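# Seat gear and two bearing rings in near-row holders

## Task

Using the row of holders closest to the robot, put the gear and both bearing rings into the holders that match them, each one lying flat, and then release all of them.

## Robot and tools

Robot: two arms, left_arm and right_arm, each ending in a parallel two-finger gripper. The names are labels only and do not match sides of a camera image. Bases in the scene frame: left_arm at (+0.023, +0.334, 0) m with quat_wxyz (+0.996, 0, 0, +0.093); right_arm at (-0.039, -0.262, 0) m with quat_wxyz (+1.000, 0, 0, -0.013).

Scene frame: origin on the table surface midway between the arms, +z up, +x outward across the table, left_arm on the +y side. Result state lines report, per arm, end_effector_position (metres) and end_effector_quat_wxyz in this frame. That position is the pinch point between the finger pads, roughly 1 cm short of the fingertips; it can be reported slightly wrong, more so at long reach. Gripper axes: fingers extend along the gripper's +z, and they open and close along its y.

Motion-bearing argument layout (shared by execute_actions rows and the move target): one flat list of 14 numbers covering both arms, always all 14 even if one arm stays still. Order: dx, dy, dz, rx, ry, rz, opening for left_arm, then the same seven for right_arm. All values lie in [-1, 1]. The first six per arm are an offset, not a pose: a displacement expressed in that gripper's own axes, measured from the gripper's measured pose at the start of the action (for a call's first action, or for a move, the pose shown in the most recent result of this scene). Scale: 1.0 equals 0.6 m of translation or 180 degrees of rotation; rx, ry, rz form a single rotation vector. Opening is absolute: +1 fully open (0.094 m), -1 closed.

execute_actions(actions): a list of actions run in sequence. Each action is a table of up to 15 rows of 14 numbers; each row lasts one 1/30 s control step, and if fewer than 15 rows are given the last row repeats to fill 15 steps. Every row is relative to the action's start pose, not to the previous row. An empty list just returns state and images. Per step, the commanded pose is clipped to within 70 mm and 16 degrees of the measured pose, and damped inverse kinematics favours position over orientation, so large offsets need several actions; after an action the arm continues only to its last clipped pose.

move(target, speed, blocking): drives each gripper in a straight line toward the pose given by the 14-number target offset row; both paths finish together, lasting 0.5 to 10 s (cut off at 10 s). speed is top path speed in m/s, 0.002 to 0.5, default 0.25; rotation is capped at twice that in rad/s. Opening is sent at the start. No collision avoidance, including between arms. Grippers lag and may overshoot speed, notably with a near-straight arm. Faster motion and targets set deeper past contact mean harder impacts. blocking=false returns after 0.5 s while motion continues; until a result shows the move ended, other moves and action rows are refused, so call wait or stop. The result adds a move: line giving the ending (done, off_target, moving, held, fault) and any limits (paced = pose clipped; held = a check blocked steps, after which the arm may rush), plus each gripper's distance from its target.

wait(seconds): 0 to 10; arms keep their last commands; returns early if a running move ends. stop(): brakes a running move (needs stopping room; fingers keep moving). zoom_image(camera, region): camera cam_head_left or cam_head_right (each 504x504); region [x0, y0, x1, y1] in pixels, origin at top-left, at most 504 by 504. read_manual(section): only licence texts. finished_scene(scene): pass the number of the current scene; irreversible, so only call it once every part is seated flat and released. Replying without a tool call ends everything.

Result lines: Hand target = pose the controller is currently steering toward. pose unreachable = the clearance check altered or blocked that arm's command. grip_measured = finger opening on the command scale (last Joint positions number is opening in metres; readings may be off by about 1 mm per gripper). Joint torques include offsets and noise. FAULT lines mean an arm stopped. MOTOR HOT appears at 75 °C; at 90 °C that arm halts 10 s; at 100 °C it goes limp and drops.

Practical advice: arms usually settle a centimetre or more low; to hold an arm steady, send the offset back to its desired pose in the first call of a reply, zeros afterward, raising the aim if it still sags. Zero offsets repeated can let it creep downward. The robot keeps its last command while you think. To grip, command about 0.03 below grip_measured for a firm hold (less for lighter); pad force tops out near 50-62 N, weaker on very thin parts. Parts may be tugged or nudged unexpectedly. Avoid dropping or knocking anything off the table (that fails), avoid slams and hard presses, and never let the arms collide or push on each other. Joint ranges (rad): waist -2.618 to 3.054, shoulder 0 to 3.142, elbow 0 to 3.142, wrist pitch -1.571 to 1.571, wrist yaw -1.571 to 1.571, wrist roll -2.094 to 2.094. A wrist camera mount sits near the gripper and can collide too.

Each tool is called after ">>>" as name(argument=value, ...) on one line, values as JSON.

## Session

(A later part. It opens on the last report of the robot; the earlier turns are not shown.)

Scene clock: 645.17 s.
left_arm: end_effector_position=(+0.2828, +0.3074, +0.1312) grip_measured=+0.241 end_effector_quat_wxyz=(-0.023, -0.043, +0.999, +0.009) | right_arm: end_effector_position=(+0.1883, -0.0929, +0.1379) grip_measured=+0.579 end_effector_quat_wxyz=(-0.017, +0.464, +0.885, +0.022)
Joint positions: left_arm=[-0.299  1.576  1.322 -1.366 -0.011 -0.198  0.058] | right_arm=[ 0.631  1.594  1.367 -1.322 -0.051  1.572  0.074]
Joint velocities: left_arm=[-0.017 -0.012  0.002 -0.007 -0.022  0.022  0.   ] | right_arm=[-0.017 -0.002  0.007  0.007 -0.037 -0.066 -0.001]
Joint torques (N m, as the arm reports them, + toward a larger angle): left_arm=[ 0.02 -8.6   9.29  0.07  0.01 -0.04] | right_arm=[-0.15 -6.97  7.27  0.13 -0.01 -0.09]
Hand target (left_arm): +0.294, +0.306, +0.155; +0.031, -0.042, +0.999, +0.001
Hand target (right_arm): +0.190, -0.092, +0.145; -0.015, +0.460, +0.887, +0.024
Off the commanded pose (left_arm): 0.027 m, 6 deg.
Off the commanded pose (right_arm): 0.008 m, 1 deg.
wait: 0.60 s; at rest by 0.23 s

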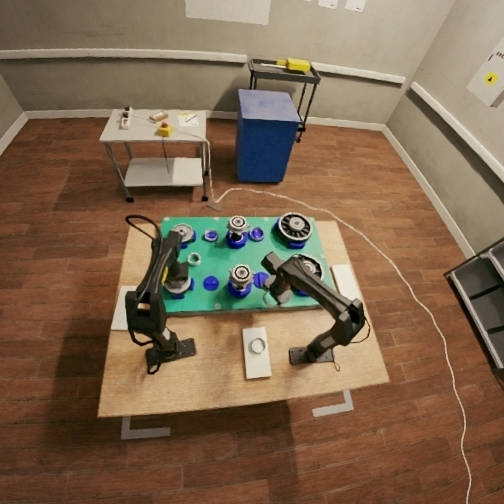

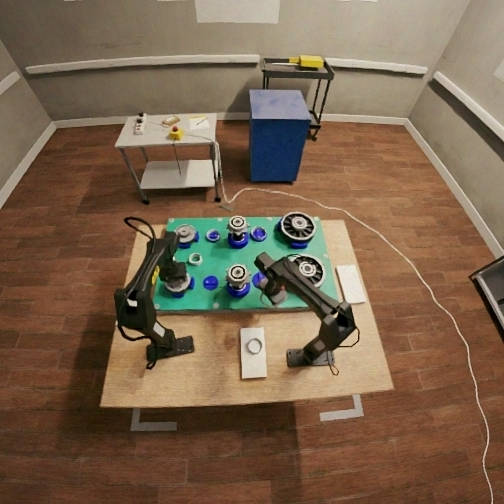

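>>> execute_actions(actions=[[[-0.019,-0.003,-0.042,0.005,-0.035,0,0.18,-0.004,0.006,-0.012,0.001,-0.002,0,0.54],[-0.021,-0.004,-0.043,0.005,-0.037,0,0.18,-0.008,0.013,-0.012,0.001,-0.003,0,0.54],[-0.023,-0.004,-0.044,0.005,-0.038,0,0.18,-0.012,0.020,-0.013,0.002,-0.004,0,0.54],[-0.024,-0.004,-0.045,0.005,-0.040,0,0.18,-0.016,0.027,-0.013,0.002,-0.006,0,0.54],[-0.026,-0.005,-0.046,0.005,-0.041,0,0.18,-0.020,0.034,-0.014,0.003,-0.007,0,0.54],[-0.028,-0.005,-0.047,0.005,-0.043,0,0.18,-0.024,0.041,-0.014,0.004,-0.008,0,0.54],[-0.030,-0.005,-0.048,0.005,-0.044,0,0.18,-0.028,0.048,-0.015,0.004,-0.010,0,0.54],[-0.031,-0.006,-0.049,0.005,-0.046,0,0.18,-0.032,0.055,-0.015,0.005,-0.011,0,0.54],[-0.033,-0.006,-0.050,0.005,-0.047,0,0.18,-0.036,0.062,-0.016,0.006,-0.012,0,0.54],[-0.035,-0.006,-0.051,0.005,-0.049,0,0.18,-0.040,0.069,-0.016,0.006,-0.014,0,0.54],[-0.037,-0.0065,-0.052,0.005,-0.050,0,0.18,-0.044,0.076,-0.016,0.007,-0.015,0,0.54],[-0.037,-0.0065,-0.052,0.005,-0.050,0,0.18,-0.048,0.082,-0.016,0.0075,-0.016,0,0.54],[-0.037,-0.0065,-0.052,0.005,-0.050,0,0.18,-0.051,0.087,-0.016,0.0075,-0.016,0,0.54]]])

>>> wait(seconds=0.6)

Scene clock: 664.27 s.
left_arm: end_effector_position=(+0.2850, +0.3072, +0.1311) grip_measured=+0.241 end_effector_quat_wxyz=(-0.019, -0.043, +0.999, +0.008) | right_arm: end_effector_position=(+0.2468, -0.0815, +0.1400) grip_measured=+0.579 end_effector_quat_wxyz=(-0.006, +0.471, +0.882, +0.012)
Joint positions: left_arm=[-0.299  1.576  1.322 -1.357 -0.011 -0.198  0.058] | right_arm=[ 0.575  1.811  1.624 -1.368 -0.023  1.529  0.074]
Joint velocities: left_arm=[ 0.007 -0.007  0.007 -0.007 -0.051  0.037  0.   ] | right_arm=[-0.095  0.247  0.227 -0.037  0.037 -0.066  0.001]
Joint torques (N m, as the arm reports them, + toward a larger angle): left_arm=[-0.76 -9.05 10.66  0.21 -0.06 -0.12] | right_arm=[ -0.22 -10.11   6.88  -0.13   0.1   -0.06]
Hand target (left_arm): +0.304, +0.305, +0.162; +0.056, -0.044, +0.997, +0.003
Hand target (right_arm): +0.248, -0.088, +0.147; -0.000, +0.465, +0.885, +0.001
Off the commanded pose (left_arm): 0.037 m, 9 deg.
Off the commanded pose (right_arm): 0.010 m, 2 deg.

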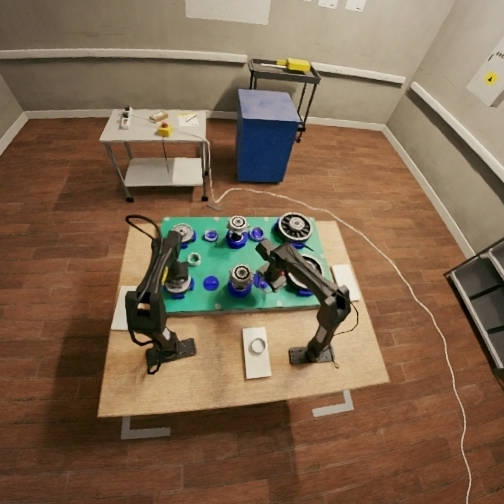

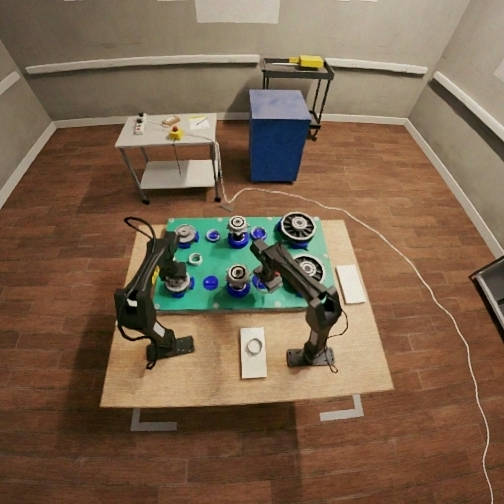

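Scene clock: 664.87 s.
left_arm: end_effector_position=(+0.2853, +0.3071, +0.1311) grip_measured=+0.241 end_effector_quat_wxyz=(-0.018, -0.043, +0.999, +0.008) | right_arm: end_effector_position=(+0.2449, -0.0854, +0.1384) grip_measured=+0.579 end_effector_quat_wxyz=(-0.010, +0.467, +0.884, -0.000)
Joint positions: left_arm=[-0.299  1.576  1.322 -1.356 -0.011 -0.198  0.058] | right_arm=[ 0.571  1.822  1.632 -1.391 -0.017  1.518  0.074]
Joint velocities: left_arm=[-0.007  0.002  0.002 -0.125  0.037 -0.037  0.002] | right_arm=[-0.002 -0.007  0.007  0.081  0.022 -0.066  0.   ]
Joint torques (N m, as the arm reports them, + toward a larger angle): left_arm=[-0.69 -9.39 10.76  0.25 -0.05 -0.11] | right_arm=[-0.43 -9.54  7.42  0.04  0.18 -0.07]
Hand target (left_arm): +0.304, +0.305, +0.162; +0.056, -0.044, +0.997, +0.003
Hand target (right_arm): +0.248, -0.089, +0.147; -0.000, +0.465, +0.885, +0.001
Off the commanded pose (left_arm): 0.037 m, 8 deg.
Off the commanded pose (right_arm): 0.010 m, 1 deg.
wait: 0.60 s; at rest by 0.43 s

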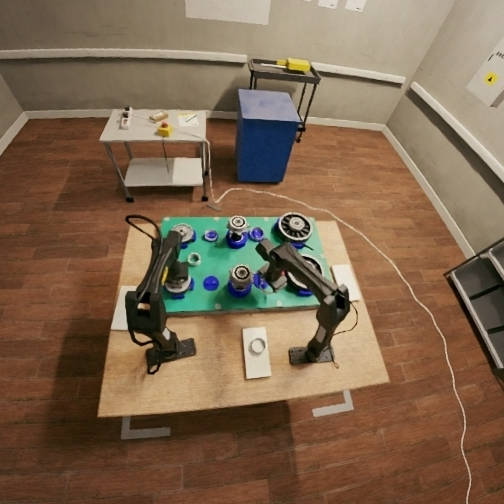

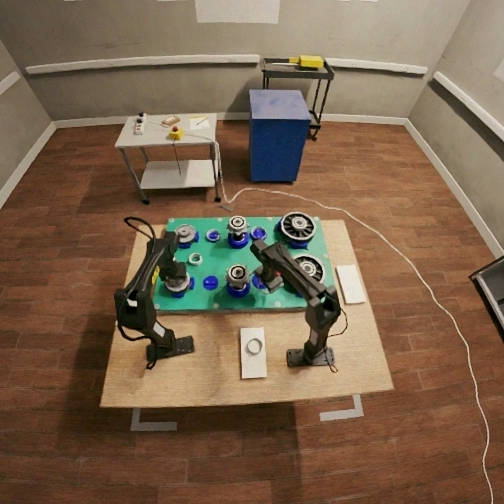

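>>> execute_actions(actions=[[[-0.034,-0.006,-0.0515,0.005,-0.047,0,0.18,-0.006,0.005,-0.014,-0.003,-0.006,0,0.54],[-0.035,-0.006,-0.0515,0.005,-0.048,0,0.18,-0.009,0.012,-0.014,-0.003,-0.006,0,0.54],[-0.036,-0.006,-0.0515,0.005,-0.0485,0,0.18,-0.012,0.019,-0.014,-0.003,-0.006,0,0.54],[-0.037,-0.006,-0.0515,0.005,-0.049,0,0.18,-0.015,0.026,-0.015,-0.003,-0.007,0,0.54],[-0.038,-0.006,-0.0515,0.005,-0.050,0,0.18,-0.018,0.033,-0.015,-0.004,-0.007,0,0.54],[-0.039,-0.006,-0.052,0.005,-0.051,0,0.18,-0.021,0.040,-0.015,-0.004,-0.007,0,0.54],[-0.040,-0.006,-0.052,0.005,-0.0515,0,0.18,-0.024,0.047,-0.016,-0.004,-0.008,0,0.54],[-0.041,-0.006,-0.052,0.005,-0.052,0,0.18,-0.027,0.054,-0.016,-0.004,-0.008,0,0.54],[-0.042,-0.006,-0.052,0.005,-0.053,0,0.18,-0.030,0.061,-0.016,-0.004,-0.008,0,0.54],[-0.043,-0.006,-0.052,0.005,-0.0535,0,0.18,-0.033,0.068,-0.016,-0.004,-0.008,0,0.54],[-0.0435,-0.006,-0.052,0.005,-0.054,0,0.18,-0.036,0.075,-0.016,-0.004,-0.008,0,0.54],[-0.0435,-0.006,-0.052,0.005,-0.054,0,0.18,-0.038,0.081,-0.016,-0.004,-0.008,0,0.54],[-0.0435,-0.006,-0.052,0.005,-0.054,0,0.18,-0.040,0.086,-0.016,-0.004,-0.008,0,0.54]]])

>>> wait(seconds=0.8)

Scene clock: 683.87 s.
left_arm: end_effector_position=(+0.2893, +0.3067, +0.1309) grip_measured=+0.241 end_effector_quat_wxyz=(-0.010, -0.043, +0.999, +0.007) | right_arm: end_effector_position=(+0.3013, -0.0693, +0.1401) grip_measured=+0.579 end_effector_quat_wxyz=(+0.003, +0.472, +0.882, +0.013)
Joint positions: left_arm=[-0.299  1.576  1.322 -1.339 -0.011 -0.198  0.058] | right_arm=[ 0.535  2.023  1.911 -1.434 -0.009  1.492  0.074]
Joint velocities: left_arm=[ 0.012 -0.012 -0.012  0.081 -0.037  0.037  0.   ] | right_arm=[-0.061  0.305  0.32  -0.007  0.037  0.007 -0.001]
Joint torques (N m, as the arm reports them, + toward a larger angle): left_arm=[-0.47 -9.33 10.78  0.28 -0.08 -0.08] | right_arm=[ -0.33 -12.12   6.79  -0.17   0.12  -0.07]
Hand target (left_arm): +0.310, +0.305, +0.162; +0.067, -0.044, +0.997, +0.002
Hand target (right_arm): +0.301, -0.076, +0.147; +0.004, +0.467, +0.884, +0.001
Off the commanded pose (left_arm): 0.038 m, 9 deg.
Off the commanded pose (right_arm): 0.010 m, 2 deg.

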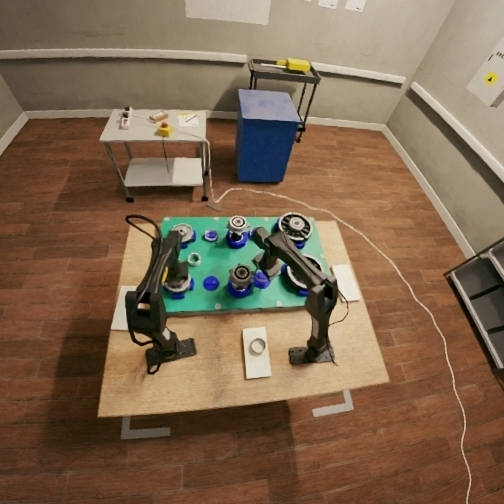

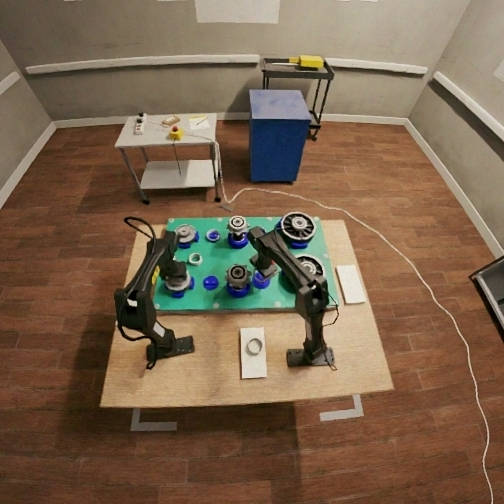

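Scene clock: 684.67 s.
left_arm: end_effector_position=(+0.2907, +0.3065, +0.1307) grip_measured=+0.241 end_effector_quat_wxyz=(-0.007, -0.043, +0.999, +0.007) | right_arm: end_effector_position=(+0.2978, -0.0726, +0.1372) grip_measured=+0.579 end_effector_quat_wxyz=(-0.006, +0.470, +0.883, -0.002)
Joint positions: left_arm=[-0.299  1.577  1.322 -1.333 -0.011 -0.199  0.058] | right_arm=[ 0.533  2.038  1.922 -1.464 -0.008  1.485  0.074]
Joint velocities: left_arm=[ 0.002 -0.007 -0.002  0.022  0.022  0.081  0.   ] | right_arm=[-0.017  0.002  0.012 -0.022  0.066  0.007  0.   ]
Joint torques (N m, as the arm reports them, + toward a larger angle): left_arm=[-0.65 -9.   10.7   0.32 -0.08 -0.06] | right_arm=[ -0.35 -11.97   7.32   0.04   0.12  -0.07]
Hand target (left_arm): +0.310, +0.305, +0.162; +0.067, -0.044, +0.997, +0.002
Hand target (right_arm): +0.301, -0.076, +0.147; +0.004, +0.467, +0.884, +0.001
Off the commanded pose (left_arm): 0.038 m, 9 deg.
Off the commanded pose (right_arm): 0.011 m, 1 deg.
wait: 0.80 s; at rest by 0.43 s

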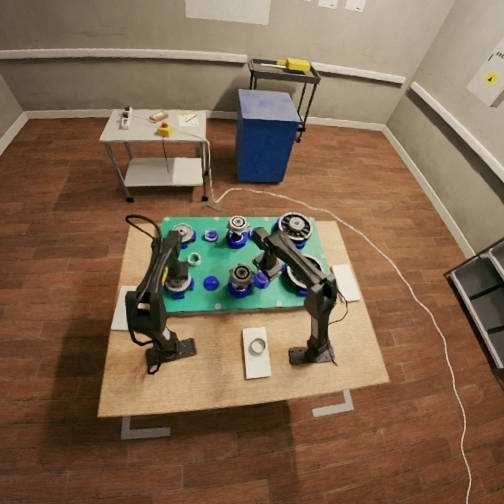

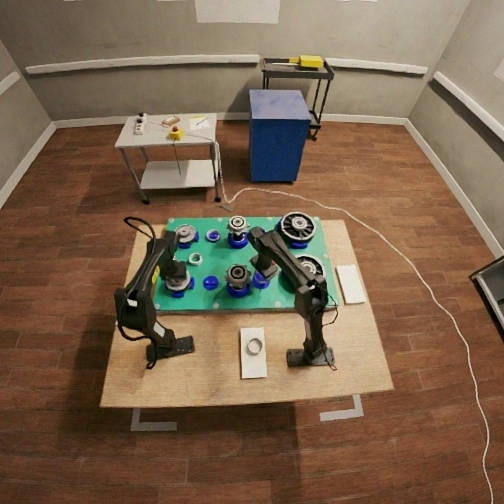

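>>> zoom_image(camera="cam_head_left", region=[150, 245, 220, 315])

>>> zoom_image(camera="cam_head_left", region=[225, 240, 305, 320])

Region (150, 245, 220, 315) of cam_head_left's 504x504 image, scaled by 7.200, with more detail than that image has.

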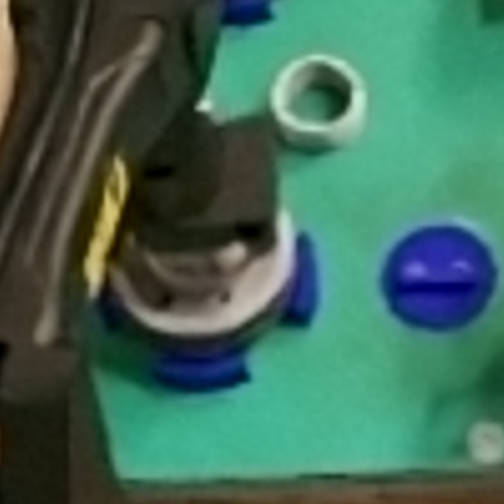

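Region (225, 240, 305, 320) of cam_head_left's 504x504 image, scaled by 6.300, with more detail than that image has.

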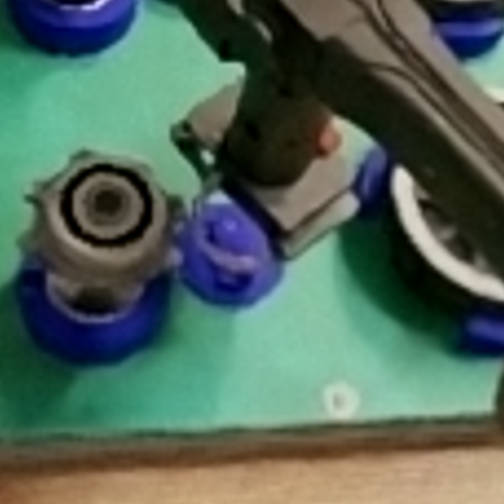

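>>> execute_actions(actions=[[[-0.0345,-0.004,-0.050,0.004,-0.046,0,0.18,-0.009,0.002,-0.012,-0.004,-0.007,0,0.54],[-0.033,-0.004,-0.0487,0.004,-0.045,0,0.18,-0.009,0.002,-0.008,-0.004,-0.007,0,0.54],[-0.0318,-0.004,-0.0474,0.004,-0.044,0,0.18,-0.009,0.002,-0.004,-0.004,-0.007,0,0.54],[-0.0305,-0.004,-0.0461,0.004,-0.043,0,0.18,-0.009,0.002,0.0,-0.004,-0.007,0,0.54],[-0.0293,-0.004,-0.0448,0.004,-0.0423,0,0.18,-0.009,0.002,0.004,-0.004,-0.007,0,0.54],[-0.0293,-0.004,-0.044,0.004,-0.0423,0,0.18,-0.009,0.002,0.008,-0.004,-0.007,0,0.54],[-0.0293,-0.004,-0.043,0.004,-0.0423,0,0.18,-0.009,0.002,0.012,-0.004,-0.007,0,0.54],[-0.0293,-0.004,-0.042,0.004,-0.0423,0,0.18,-0.009,0.002,0.016,-0.004,-0.007,0,0.54],[-0.0293,-0.004,-0.041,0.004,-0.0423,0,0.18,-0.009,0.002,0.020,-0.004,-0.007,0,0.54],[-0.0293,-0.004,-0.040,0.004,-0.0423,0,0.18,-0.009,0.002,0.024,-0.004,-0.007,0,0.54],[-0.0293,-0.004,-0.039,0.004,-0.0423,0,0.18,-0.009,0.002,0.028,-0.004,-0.007,0,0.54],[-0.0293,-0.004,-0.038,0.004,-0.0423,0,0.18,-0.009,0.002,0.032,-0.004,-0.007,0,0.54],[-0.0293,-0.004,-0.037,0.004,-0.0423,0,0.18,-0.009,0.002,0.036,-0.004,-0.007,0,0.54],[-0.0293,-0.004,-0.036,0.004,-0.0423,0,0.18,-0.009,0.002,0.040,-0.004,-0.007,0,0.54],[-0.0293,-0.004,-0.035,0.004,-0.0423,0,0.18,-0.009,0.002,0.043,-0.004,-0.007,0,0.54]]])

>>> wait(seconds=0.8)

Scene clock: 707.03 s.
left_arm: end_effector_position=(+0.2905, +0.3065, +0.1243) grip_measured=+0.241 end_effector_quat_wxyz=(-0.008, -0.043, +0.999, +0.007) | right_arm: end_effector_position=(+0.2932, -0.0761, +0.1119) grip_measured=+0.579 end_effector_quat_wxyz=(-0.012, +0.470, +0.883, -0.016)
Joint positions: left_arm=[-0.299  1.577  1.297 -1.308 -0.011 -0.199  0.058] | right_arm=[ 0.533  2.038  1.82  -1.393 -0.004  1.485  0.074]
Joint velocities: left_arm=[ 0.007 -0.002 -0.071  0.11   0.051 -0.037  0.   ] | right_arm=[ 0.002 -0.027 -0.276  0.212 -0.037 -0.037 -0.   ]
Joint torques (N m, as the arm reports them, + toward a larger angle): left_arm=[-0.31 -9.15  9.96  0.14 -0.08 -0.09] | right_arm=[ -0.41 -12.71   4.93   0.37   0.2   -0.02]
Hand target (left_arm): +0.307, +0.305, +0.152; +0.059, -0.044, +0.997, +0.002
Hand target (right_arm): +0.301, -0.076, +0.112; +0.006, +0.470, +0.883, -0.002
Off the commanded pose (left_arm): 0.033 m, 8 deg.
Off the commanded pose (right_arm): 0.008 m, 3 deg.

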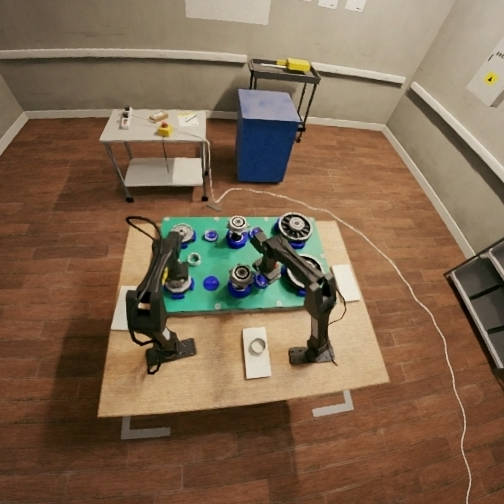

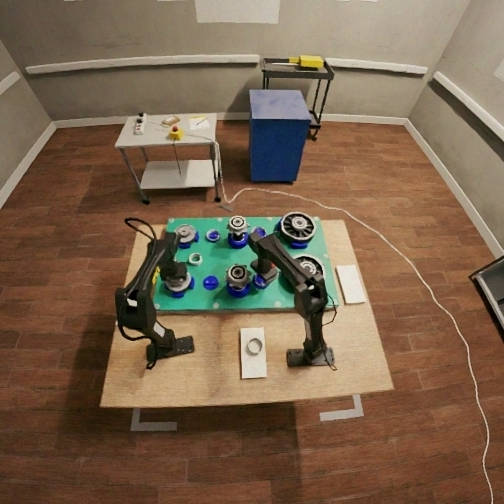

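Scene clock: 707.83 s.
left_arm: end_effector_position=(+0.2906, +0.3065, +0.1229) grip_measured=+0.241 end_effector_quat_wxyz=(-0.007, -0.043, +0.999, +0.007) | right_arm: end_effector_position=(+0.2976, -0.0737, +0.1076) grip_measured=+0.579 end_effector_quat_wxyz=(-0.007, +0.470, +0.883, -0.007)
Joint positions: left_arm=[-0.299  1.577  1.292 -1.302 -0.011 -0.199  0.058] | right_arm=[ 0.533  2.038  1.804 -1.357 -0.003  1.485  0.074]
Joint velocities: left_arm=[-0.012 -0.007 -0.012  0.022  0.007  0.022  0.   ] | right_arm=[-0.002 -0.007 -0.007  0.022 -0.037 -0.037 -0.   ]
Joint torques (N m, as the arm reports them, + toward a larger angle): left_arm=[-0.32 -9.14 10.04  0.22 -0.09 -0.07] | right_arm=[ -0.26 -12.68   4.71   0.39   0.16  -0.04]
Hand target (left_arm): +0.307, +0.305, +0.152; +0.059, -0.044, +0.997, +0.002
Hand target (right_arm): +0.301, -0.076, +0.112; +0.006, +0.470, +0.883, -0.002
Off the commanded pose (left_arm): 0.034 m, 8 deg.
Off the commanded pose (right_arm): 0.006 m, 2 deg.
wait: 0.80 s; at rest by 0.43 s

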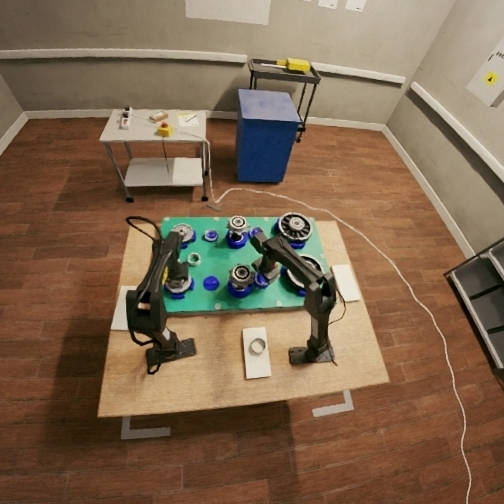

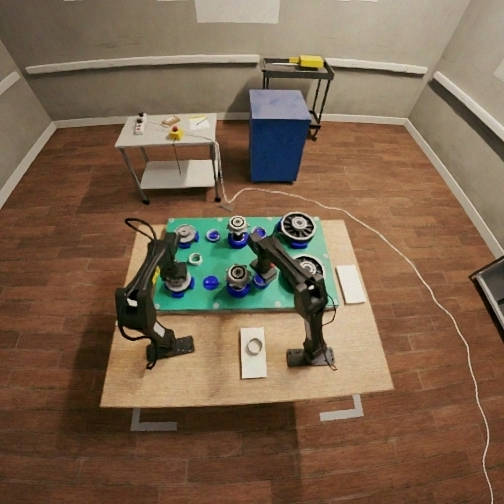

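>>> execute_actions(actions=[[[-0.0293,-0.004,-0.047,0.004,-0.0423,0,0.18,-0.0075,0.002,-0.007,-0.007,-0.006,0,0.54],[-0.0293,-0.004,-0.046,0.004,-0.0423,0,0.18,-0.0075,0.002,-0.007,-0.007,-0.006,0,0.54],[-0.0293,-0.004,-0.045,0.004,-0.0423,0,0.18,-0.0075,0.002,-0.007,-0.007,-0.006,0,0.54],[-0.0293,-0.004,-0.0438,0.004,-0.0423,0,0.18,-0.0075,0.002,-0.007,-0.007,-0.006,0,0.54],[-0.0293,-0.004,-0.0426,0.004,-0.0423,0,0.18,-0.0075,0.002,-0.007,-0.007,-0.006,0,0.54],[-0.0293,-0.004,-0.0414,0.004,-0.0423,0,0.18,-0.0075,0.002,-0.007,-0.007,-0.006,0,0.54],[-0.0293,-0.004,-0.040,0.004,-0.0423,0,0.18,-0.0075,0.002,-0.007,-0.007,-0.006,0,0.54],[-0.0293,-0.004,-0.039,0.004,-0.0423,0,0.18,-0.0075,0.002,-0.007,-0.007,-0.006,0,0.54],[-0.0293,-0.004,-0.038,0.004,-0.0423,0,0.18,-0.0075,0.002,-0.007,-0.007,-0.006,0,0.54],[-0.0293,-0.004,-0.0365,0.004,-0.0423,0,0.18,-0.0075,0.002,-0.007,-0.007,-0.006,0,0.54],[-0.0293,-0.004,-0.035,0.004,-0.0423,0,0.18,-0.0075,0.002,-0.007,-0.007,-0.006,0,0.54],[-0.0293,-0.004,-0.034,0.004,-0.0423,0,0.18,-0.0075,0.002,-0.007,-0.007,-0.006,0,0.54],[-0.0293,-0.004,-0.033,0.004,-0.0423,0,0.18,-0.0075,0.002,-0.007,-0.007,-0.006,0,0.54],[-0.0293,-0.004,-0.0315,0.004,-0.0423,0,0.18,-0.0075,0.002,-0.007,-0.007,-0.006,0,0.54],[-0.0293,-0.004,-0.030,0.004,-0.0423,0,0.18,-0.0075,0.002,-0.007,-0.007,-0.006,0,0.54]]])

>>> wait(seconds=0.6)

>>> zoom_image(camera="cam_head_left", region=[235, 250, 295, 310])

>>> zoom_image(camera="cam_head_right", region=[235, 250, 295, 310])

Scene clock: 722.53 s.
left_arm: end_effector_position=(+0.2902, +0.3062, +0.1201) grip_measured=+0.241 end_effector_quat_wxyz=(-0.008, -0.044, +0.999, +0.006) | right_arm: end_effector_position=(+0.2977, -0.0736, +0.1076) grip_measured=+0.579 end_effector_quat_wxyz=(-0.006, +0.470, +0.883, -0.007)
Joint positions: left_arm=[-0.299  1.577  1.281 -1.292 -0.009 -0.2    0.058] | right_arm=[ 0.533  2.038  1.804 -1.356 -0.003  1.485  0.074]
Joint velocities: left_arm=[-0.007 -0.002  0.012 -0.007 -0.022 -0.066 -0.001] | right_arm=[-0.017 -0.002  0.002 -0.066 -0.007 -0.037 -0.   ]
Joint torques (N m, as the arm reports them, + toward a larger angle): left_arm=[-0.32 -8.95  7.47  0.54 -0.08 -0.09] | right_arm=[ -0.24 -12.9    4.72   0.43   0.18  -0.01]
Hand target (left_arm): +0.307, +0.305, +0.141; +0.058, -0.044, +0.997, +0.002
Hand target (right_arm): +0.301, -0.077, +0.112; +0.006, +0.470, +0.883, -0.002
Off the commanded pose (left_arm): 0.028 m, 8 deg.
Off the commanded pose (right_arm): 0.006 m, 2 deg.

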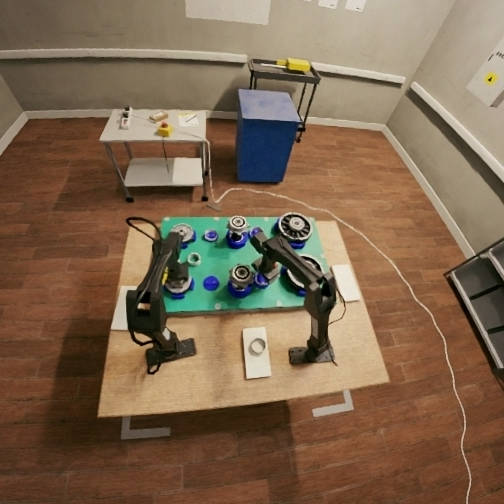

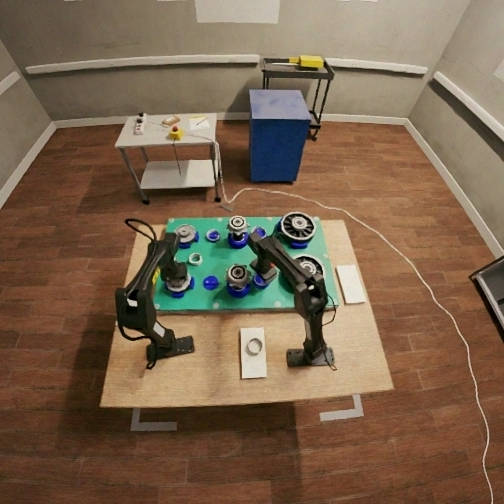

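Scene clock: 723.13 s.
left_arm: end_effector_position=(+0.2902, +0.3062, +0.1201) grip_measured=+0.241 end_effector_quat_wxyz=(-0.008, -0.044, +0.999, +0.006) | right_arm: end_effector_position=(+0.2977, -0.0736, +0.1076) grip_measured=+0.579 end_effector_quat_wxyz=(-0.006, +0.470, +0.883, -0.007)
Joint positions: left_arm=[-0.299  1.577  1.281 -1.292 -0.009 -0.2    0.058] | right_arm=[ 0.533  2.038  1.804 -1.356 -0.003  1.485  0.074]
Joint velocities: left_arm=[ 0.017 -0.002 -0.012 -0.007 -0.051  0.022 -0.   ] | right_arm=[ 0.002 -0.002 -0.007 -0.051 -0.066  0.007 -0.002]
Joint torques (N m, as the arm reports them, + toward a larger angle): left_arm=[-0.5  -9.22  7.24  0.56 -0.09 -0.12] | right_arm=[ -0.4  -12.6    4.59   0.43   0.14   0.01]
Hand target (left_arm): +0.307, +0.305, +0.141; +0.058, -0.044, +0.997, +0.002
Hand target (right_arm): +0.301, -0.077, +0.112; +0.006, +0.470, +0.883, -0.002
Off the commanded pose (left_arm): 0.028 m, 8 deg.
Off the commanded pose (right_arm): 0.006 m, 2 deg.
wait: 0.60 s; at rest by 0.17 s

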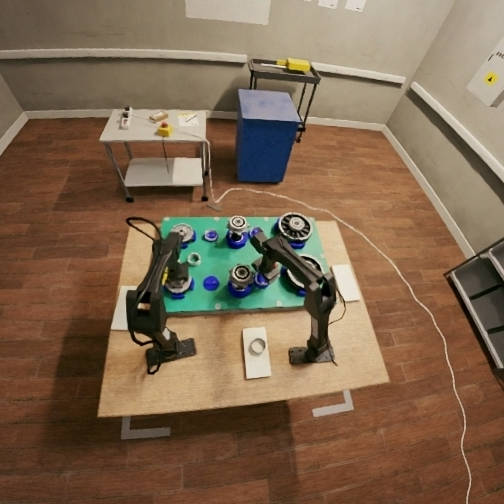

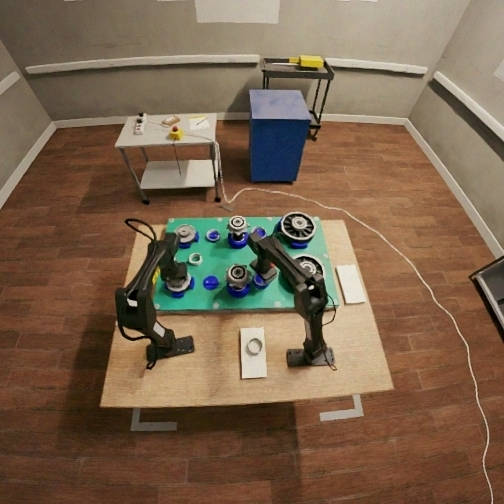

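Region (235, 250, 295, 310) of cam_head_left's 504x504 image, scaled by 8.400, with more detail than that image has.

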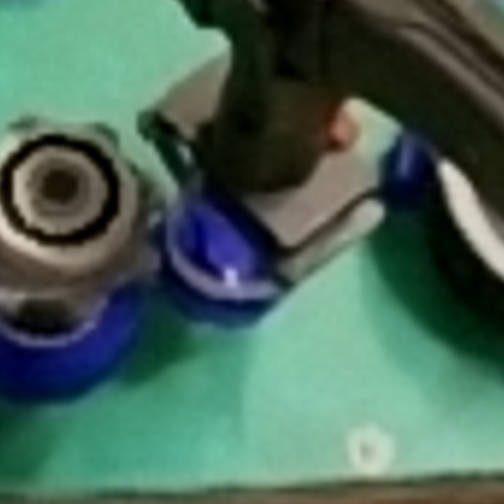

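Region (235, 250, 295, 310) of cam_head_right's 504x504 image, scaled by 8.400, with more detail than that image has.

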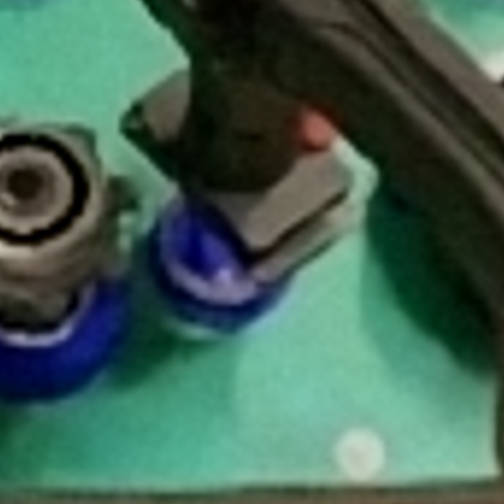

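>>> execute_actions(actions=[[[-0.028,-0.004,-0.033,0.004,-0.040,0,0.18,-0.0075,0.002,-0.0055,-0.007,-0.006,0,0.54],[-0.026,-0.004,-0.031,0.004,-0.037,0,0.18,-0.0075,0.002,-0.004,-0.007,-0.006,0,0.54],[-0.024,-0.003,-0.029,0.003,-0.034,0,0.18,-0.0075,0.002,-0.0025,-0.007,-0.006,0,0.54],[-0.022,-0.003,-0.027,0.003,-0.031,0,0.18,-0.0075,0.002,-0.001,-0.007,-0.006,0,0.54],[-0.020,-0.003,-0.025,0.003,-0.028,0,0.18,-0.0075,0.002,0.0005,-0.007,-0.006,0,0.54],[-0.018,-0.002,-0.023,0.002,-0.025,0,0.18,-0.0075,0.002,0.002,-0.007,-0.006,0,0.54],[-0.016,-0.002,-0.021,0.002,-0.022,0,0.18,-0.0075,0.002,0.0035,-0.007,-0.006,0,0.54],[-0.014,-0.002,-0.019,0.002,-0.019,0,0.18,-0.0075,0.002,0.005,-0.007,-0.006,0,0.54],[-0.012,-0.001,-0.017,0.001,-0.017,0,0.18,-0.0075,0.002,0.0065,-0.007,-0.006,0,0.54],[-0.010,-0.001,-0.015,0.001,-0.014,0,0.18,-0.0075,0.002,0.008,-0.007,-0.006,0,0.54],[-0.008,-0.001,-0.013,0.001,-0.012,0,0.18,-0.0075,0.002,0.0095,-0.007,-0.006,0,0.54],[-0.006,0,-0.011,0,-0.009,0,0.18,-0.0075,0.002,0.011,-0.007,-0.006,0,0.54],[-0.005,0,-0.009,0,-0.007,0,0.18,-0.0075,0.002,0.0125,-0.007,-0.006,0,0.54],[-0.004,0,-0.008,0,-0.006,0,0.18,-0.0075,0.002,0.014,-0.007,-0.006,0,0.54],[-0.004,0,-0.008,0,-0.006,0,0.18,-0.0075,0.002,0.0155,-0.007,-0.006,0,0.54]]])

>>> wait(seconds=0.6)

Scene clock: 736.63 s.
left_arm: end_effector_position=(+0.2893, +0.3057, +0.1193) grip_measured=+0.241 end_effector_quat_wxyz=(-0.010, -0.044, +0.999, +0.004) | right_arm: end_effector_position=(+0.2970, -0.0743, +0.0978) grip_measured=+0.579 end_effector_quat_wxyz=(-0.007, +0.470, +0.883, -0.008)
Joint positions: left_arm=[-0.299  1.578  1.279 -1.293 -0.005 -0.201  0.058] | right_arm=[ 0.533  2.037  1.764 -1.319 -0.002  1.485  0.074]
Joint velocities: left_arm=[ 0.012 -0.002 -0.007 -0.022  0.007  0.051  0.001] | right_arm=[-0.012 -0.037 -0.046  0.095  0.095  0.022 -0.001]
Joint torques (N m, as the arm reports them, + toward a larger angle): left_arm=[-0.04 -5.67  6.56 -0.03  0.04 -0.03] | right_arm=[ -0.26 -12.44   4.16   0.41   0.15  -0.01]
Hand target (left_arm): +0.293, +0.306, +0.125; +0.002, -0.044, +0.999, +0.006
Hand target (right_arm): +0.301, -0.077, +0.098; +0.007, +0.470, +0.883, -0.002
Off the commanded pose (left_arm): 0.007 m, 1 deg.
Off the commanded pose (right_arm): 0.005 m, 2 deg.

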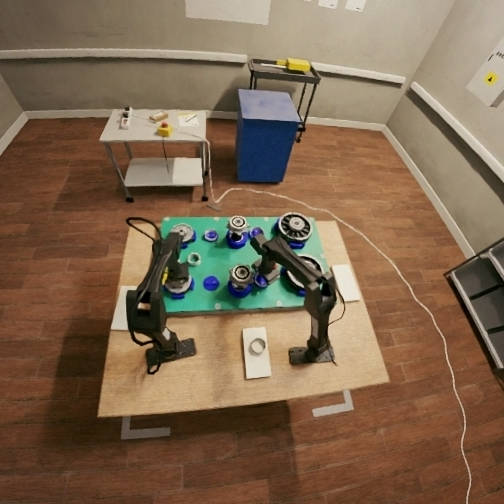

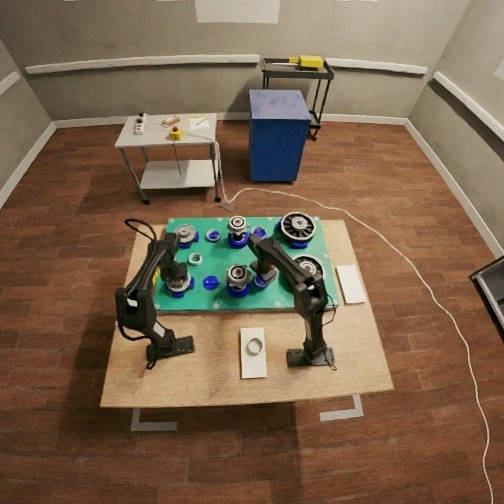

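Scene clock: 737.23 s.
left_arm: end_effector_position=(+0.2893, +0.3057, +0.1193) grip_measured=+0.241 end_effector_quat_wxyz=(-0.010, -0.044, +0.999, +0.004) | right_arm: end_effector_position=(+0.2991, -0.0732, +0.0952) grip_measured=+0.579 end_effector_quat_wxyz=(-0.004, +0.470, +0.883, -0.004)
Joint positions: left_arm=[-0.299  1.578  1.279 -1.293 -0.005 -0.201  0.058] | right_arm=[ 0.533  2.036  1.752 -1.298 -0.002  1.485  0.074]
Joint velocities: left_arm=[-0.017  0.002 -0.002  0.037  0.037  0.037 -0.001] | right_arm=[-0.007 -0.017  0.012 -0.051 -0.022  0.022  0.001]
Joint torques (N m, as the arm reports them, + toward a larger angle): left_arm=[ 0.12 -5.69  6.78  0.    0.01 -0.03] | right_arm=[ -0.17 -12.68   4.62   0.44   0.17   0.02]
Hand target (left_arm): +0.293, +0.306, +0.125; +0.002, -0.044, +0.999, +0.006
Hand target (right_arm): +0.301, -0.077, +0.098; +0.007, +0.470, +0.883, -0.002
Off the commanded pose (left_arm): 0.007 m, 1 deg.
Off the commanded pose (right_arm): 0.005 m, 1 deg.
wait: 0.60 s; at rest by 0.30 s

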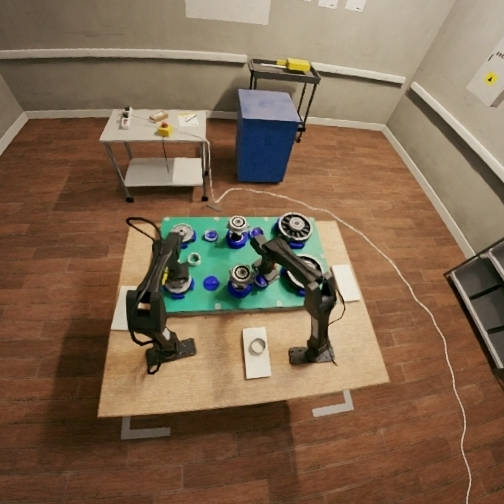

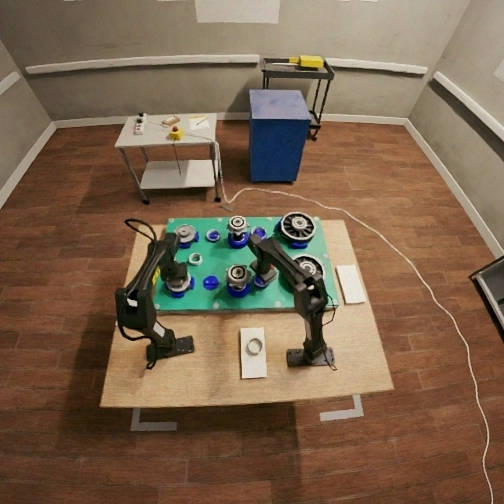

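>>> execute_actions(actions=[[[-0.005,0,-0.009,0,-0.007,0,0.6,-0.006,0.0,-0.0035,-0.005,-0.005,0,0.54],[-0.005,0,-0.009,0,-0.007,0,0.6,-0.006,0.0,-0.002,-0.005,-0.005,0,0.54],[-0.005,0,-0.009,0,-0.007,0,0.6,-0.006,0.0,-0.0005,-0.005,-0.005,0,0.54],[-0.005,0,-0.009,0,-0.007,0,0.6,-0.006,0.0,0.001,-0.005,-0.005,0,0.54],[-0.005,0,-0.009,0,-0.007,0,0.6,-0.006,0.0,0.0025,-0.005,-0.005,0,0.54],[-0.005,0,-0.009,0,-0.007,0,0.6,-0.006,0.0,0.004,-0.005,-0.005,0,0.54],[-0.005,0,-0.009,0,-0.007,0,0.6,-0.006,0.0,0.0055,-0.005,-0.005,0,0.54],[-0.005,0,-0.012,0,-0.007,0,0.6,-0.006,0.0,0.007,-0.005,-0.005,0,0.54],[-0.005,0,-0.016,0,-0.007,0,0.6,-0.006,0.0,0.0085,-0.005,-0.005,0,0.54],[-0.005,0,-0.021,0,-0.007,0,0.6,-0.006,0.0,0.010,-0.005,-0.005,0,0.54],[-0.005,0,-0.027,0,-0.007,0,0.6,-0.006,0.0,0.0115,-0.005,-0.005,0,0.54],[-0.005,0,-0.034,0,-0.007,0,0.6,-0.006,0.0,0.013,-0.005,-0.005,0,0.54],[-0.005,0,-0.042,0,-0.007,0,0.6,-0.006,0.0,0.0145,-0.005,-0.005,0,0.54],[-0.005,0,-0.050,0,-0.007,0,0.6,-0.006,0.0,0.016,-0.005,-0.005,0,0.54],[-0.005,0,-0.060,0,-0.007,0,0.6,-0.006,0.0,0.017,-0.005,-0.005,0,0.54]]])

>>> wait(seconds=0.6)

Scene clock: 747.43 s.
left_arm: end_effector_position=(+0.2928, +0.3055, +0.1344) grip_measured=+0.598 end_effector_quat_wxyz=(-0.004, -0.044, +0.999, +0.004) | right_arm: end_effector_position=(+0.2998, -0.0728, +0.0874) grip_measured=+0.579 end_effector_quat_wxyz=(-0.002, +0.470, +0.883, -0.001)
Joint positions: left_arm=[-0.299  1.578  1.339 -1.342 -0.006 -0.201  0.075] | right_arm=[ 0.533  2.034  1.719 -1.259 -0.002  1.485  0.074]
Joint velocities: left_arm=[ 0.002  0.002  0.574 -0.374  0.007 -0.022 -0.001] | right_arm=[-0.002 -0.071 -0.037  0.081  0.007 -0.081 -0.002]
Joint torques (N m, as the arm reports them, + toward a larger angle): left_arm=[ 0.1  -5.9   8.25 -0.05 -0.08 -0.03] | right_arm=[ -0.37 -12.23   3.73   0.47   0.15   0.02]
Hand target (left_arm): +0.292, +0.306, +0.154; +0.002, -0.044, +0.999, +0.004
Hand target (right_arm): +0.301, -0.076, +0.085; +0.006, +0.470, +0.883, -0.001
Off the commanded pose (left_arm): 0.021 m, 1 deg.
Off the commanded pose (right_arm): 0.004 m, 1 deg.

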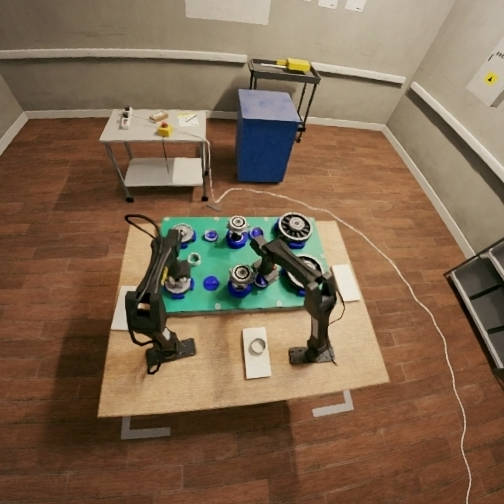

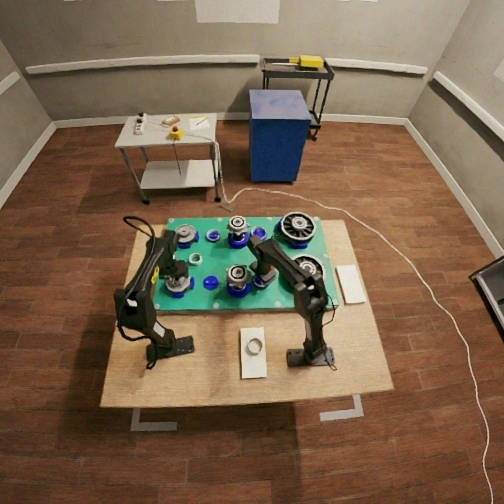

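Scene clock: 748.03 s.
left_arm: end_effector_position=(+0.2908, +0.3057, +0.1454) grip_measured=+0.598 end_effector_quat_wxyz=(-0.008, -0.044, +0.999, +0.004) | right_arm: end_effector_position=(+0.2999, -0.0727, +0.0873) grip_measured=+0.579 end_effector_quat_wxyz=(-0.001, +0.470, +0.883, +0.000)
Joint positions: left_arm=[-0.299  1.578  1.382 -1.392 -0.006 -0.201  0.075] | right_arm=[ 0.533  2.032  1.715 -1.255 -0.002  1.485  0.074]
Joint velocities: left_arm=[ 0.002 -0.012  0.022 -0.095 -0.066  0.022  0.001] | right_arm=[-0.002  0.007  0.002 -0.051  0.022 -0.022  0.001]
Joint torques (N m, as the arm reports them, + toward a larger angle): left_arm=[ 0.03 -6.01  7.61 -0.13  0.   -0.03] | right_arm=[ -0.1  -12.13   3.73   0.56   0.16   0.02]
Hand target (left_arm): +0.292, +0.306, +0.154; +0.002, -0.044, +0.999, +0.005
Hand target (right_arm): +0.301, -0.076, +0.085; +0.007, +0.470, +0.883, -0.001
Off the commanded pose (left_arm): 0.010 m, 1 deg.
Off the commanded pose (right_arm): 0.004 m, 1 deg.
wait: 0.60 s; at rest by 0.50 s

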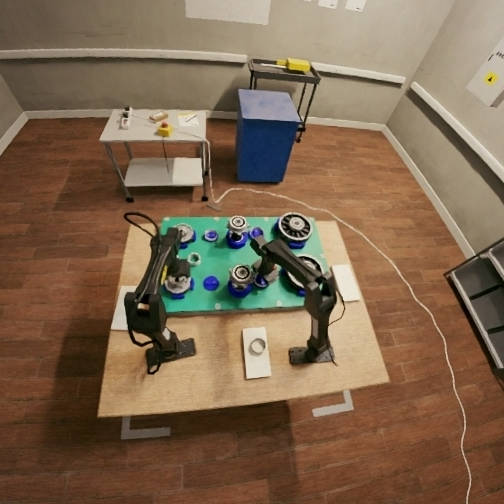

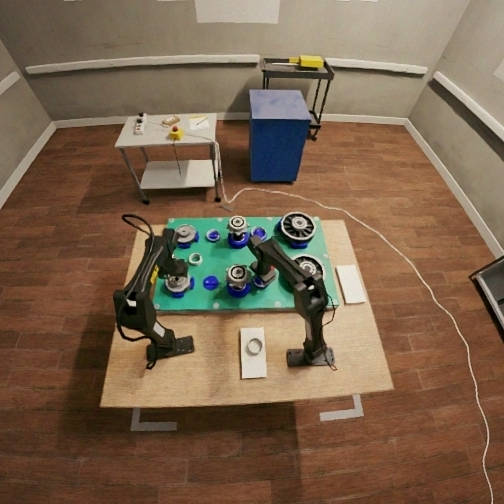

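>>> execute_actions(actions=[[[0,0,-0.02,0,-0.006,0,0.6,0,0,-0.003,0,0,0,0.95],[0,0,-0.025,0,-0.006,0,0.6,0,0,-0.003,0,0,0,0.95],[0,0,-0.03,0,-0.006,0,0.6,0,0,-0.003,0,0,0,0.95],[0,0,-0.035,0,-0.006,0,0.6,0,0,-0.003,0,0,0,0.95]]])

>>> move(target=[0.310,-0.267,0.0,0,0,0.028,0.7,0,0,-0.12,0,0,0,0.95], speed=0.2)

Scene clock: 762.40 s.
left_arm: end_effector_position=(+0.2898, +0.3058, +0.1573) grip_measured=+0.598 end_effector_quat_wxyz=(-0.008, -0.044, +0.999, +0.004) | right_arm: end_effector_position=(+0.2998, -0.0726, +0.0873) grip_measured=+0.948 end_effector_quat_wxyz=(-0.001, +0.470, +0.883, +0.000)
Joint positions: left_arm=[-0.299  1.578  1.43  -1.44  -0.006 -0.201  0.075] | right_arm=[ 0.533  2.032  1.715 -1.255 -0.003  1.485  0.092]
Joint velocities: left_arm=[-0.012 -0.012 -0.002 -0.022 -0.037  0.037 -0.001] | right_arm=[-0.002  0.002  0.002 -0.022  0.007 -0.022  0.   ]
Joint torques (N m, as the arm reports them, + toward a larger angle): left_arm=[-0.21 -5.75  7.97 -0.18 -0.01 -0.04] | right_arm=[  0.   -11.4    5.79   0.18   0.01   0.04]
Hand target (left_arm): +0.291, +0.306, +0.166; +0.002, -0.044, +0.999, +0.005
Hand target (right_arm): +0.300, -0.073, +0.089; -0.001, +0.470, +0.883, +0.000
Off the commanded pose (left_arm): 0.009 m, 1 deg.
Off the commanded pose (right_arm): 0.002 m, 0 deg.

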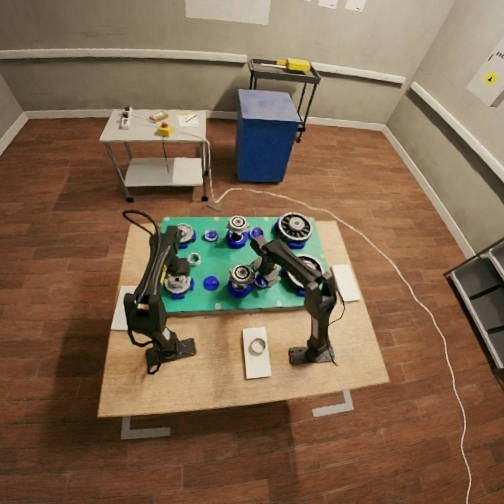

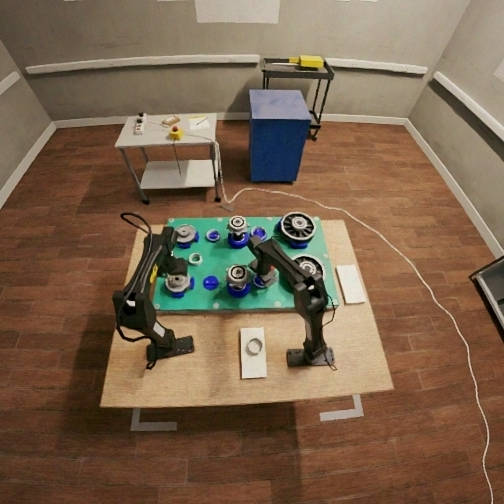

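Scene clock: 764.30 s.
left_arm: end_effector_position=(+0.1180, +0.1410, +0.1523) grip_measured=+0.698 end_effector_quat_wxyz=(-0.012, +0.000, +1.000, +0.009) | right_arm: end_effector_position=(+0.3004, -0.0720, +0.1568) grip_measured=+0.948 end_effector_quat_wxyz=(+0.000, +0.470, +0.883, +0.004)
Joint positions: left_arm=[-1.292  1.383  1.232 -1.447  0.012 -1.106  0.08 ] | right_arm=[ 0.533  2.046  2.012 -1.529 -0.004  1.485  0.092]
Joint velocities: left_arm=[-0.007 -0.007 -0.002 -0.037  0.007 -0.007 -0.001] | right_arm=[ 0.007 -0.002 -0.002 -0.051 -0.007 -0.051  0.   ]
Joint torques (N m, as the arm reports them, + toward a larger angle): left_arm=[-0.67 -3.03  8.54 -0.15 -0.07 -0.07] | right_arm=[ -0.13 -10.73   6.68   0.12  -0.03  -0.02]
Hand target (left_arm): +0.121, +0.136, +0.159; -0.001, -0.000, +1.000, +0.003
Hand target (right_arm): +0.300, -0.073, +0.159; -0.001, +0.470, +0.883, +0.001
Off the commanded pose (left_arm): 0.013 m, 1 deg.
Off the commanded pose (right_arm): 0.003 m, 1 deg.
move: off_target (left_arm)

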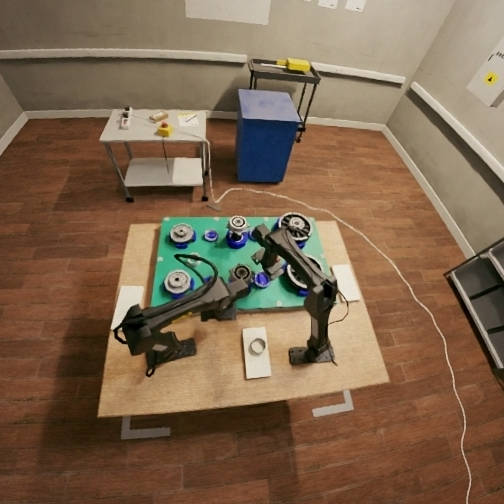

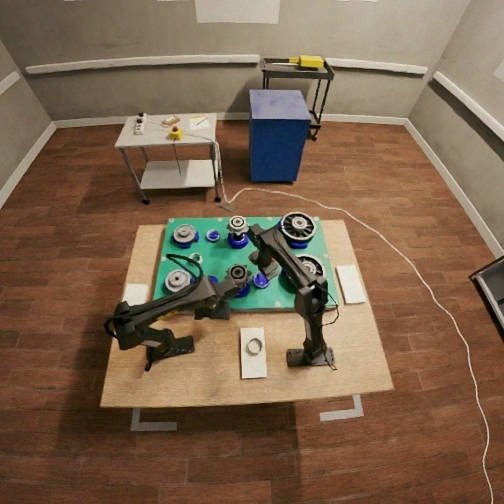

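>>> move(target=[0.162,-0.272,0.1275,0.006,-0.008,0,0.7,-0.112,-0.276,-0.017,0,0,0,0.95], speed=0.2)

>>> zoom_image(camera="cam_head_right", region=[215, 310, 295, 390])

>>> zoom_image(camera="cam_head_left", region=[150, 215, 290, 315])

Scene clock: 771.30 s.
left_arm: end_effector_position=(+0.0179, -0.0125, +0.0719) grip_measured=+0.698 end_effector_quat_wxyz=(-0.003, +0.002, +1.000, +0.015) | right_arm: end_effector_position=(+0.2034, -0.2188, +0.1641) grip_measured=+0.948 end_effector_quat_wxyz=(-0.003, +0.473, +0.881, +0.003)
Joint positions: left_arm=[-1.771  1.903  1.471 -1.168  0.007 -1.58   0.08 ] | right_arm=[ 0.194  1.482  1.365 -1.455 -0.009  1.154  0.092]
Joint velocities: left_arm=[ 0.002 -0.007  0.002 -0.007  0.007 -0.066  0.   ] | right_arm=[ 0.017  0.012 -0.002 -0.022  0.007 -0.051  0.   ]
Joint torques (N m, as the arm reports them, + toward a larger angle): left_arm=[-0.26 -8.06  7.93  0.06 -0.03 -0.06] | right_arm=[-0.43 -7.07  4.02  0.34 -0.03 -0.07]
Hand target (left_arm): +0.019, -0.021, +0.080; +0.003, -0.000, +1.000, -0.003
Hand target (right_arm): +0.201, -0.220, +0.164; -0.001, +0.470, +0.883, +0.005
Off the commanded pose (left_arm): 0.009 m, 2 deg.
Off the commanded pose (right_arm): 0.003 m, 1 deg.
move: done

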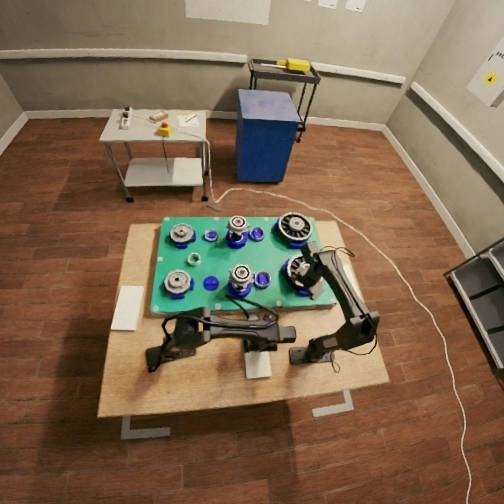

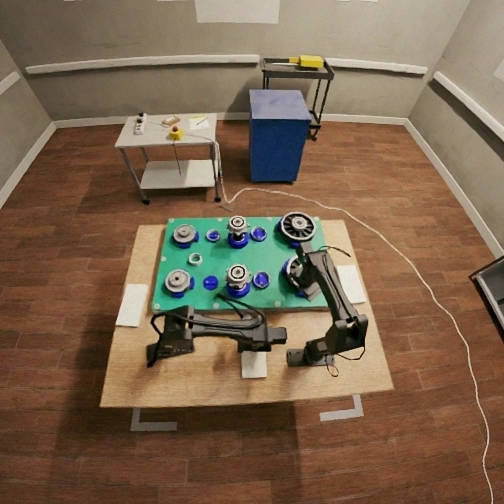

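Region (215, 310, 295, 390) of cam_head_right's 504x504 image, scaled by 6.300, with more detail than that image has.

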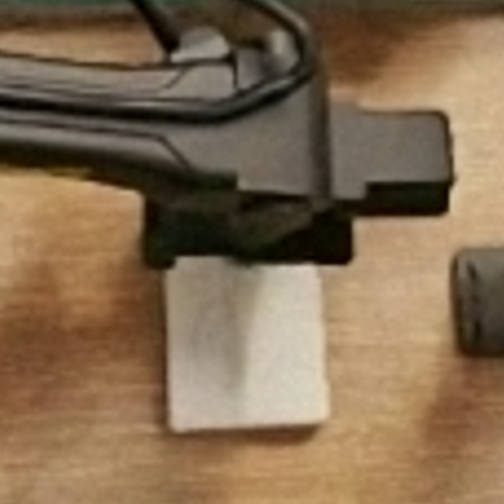

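Region (150, 215, 290, 315) of cam_head_left's 504x504 image, scaled by 3.600, with more detail than that image has; it fills the top 360 rows of this view, and the rest is white.

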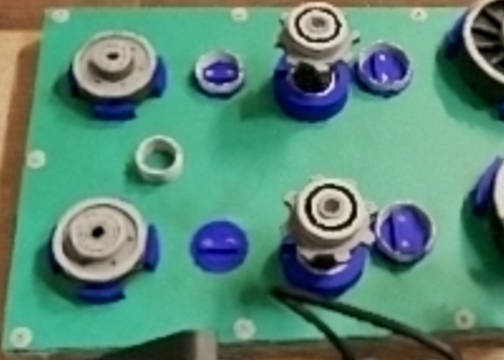

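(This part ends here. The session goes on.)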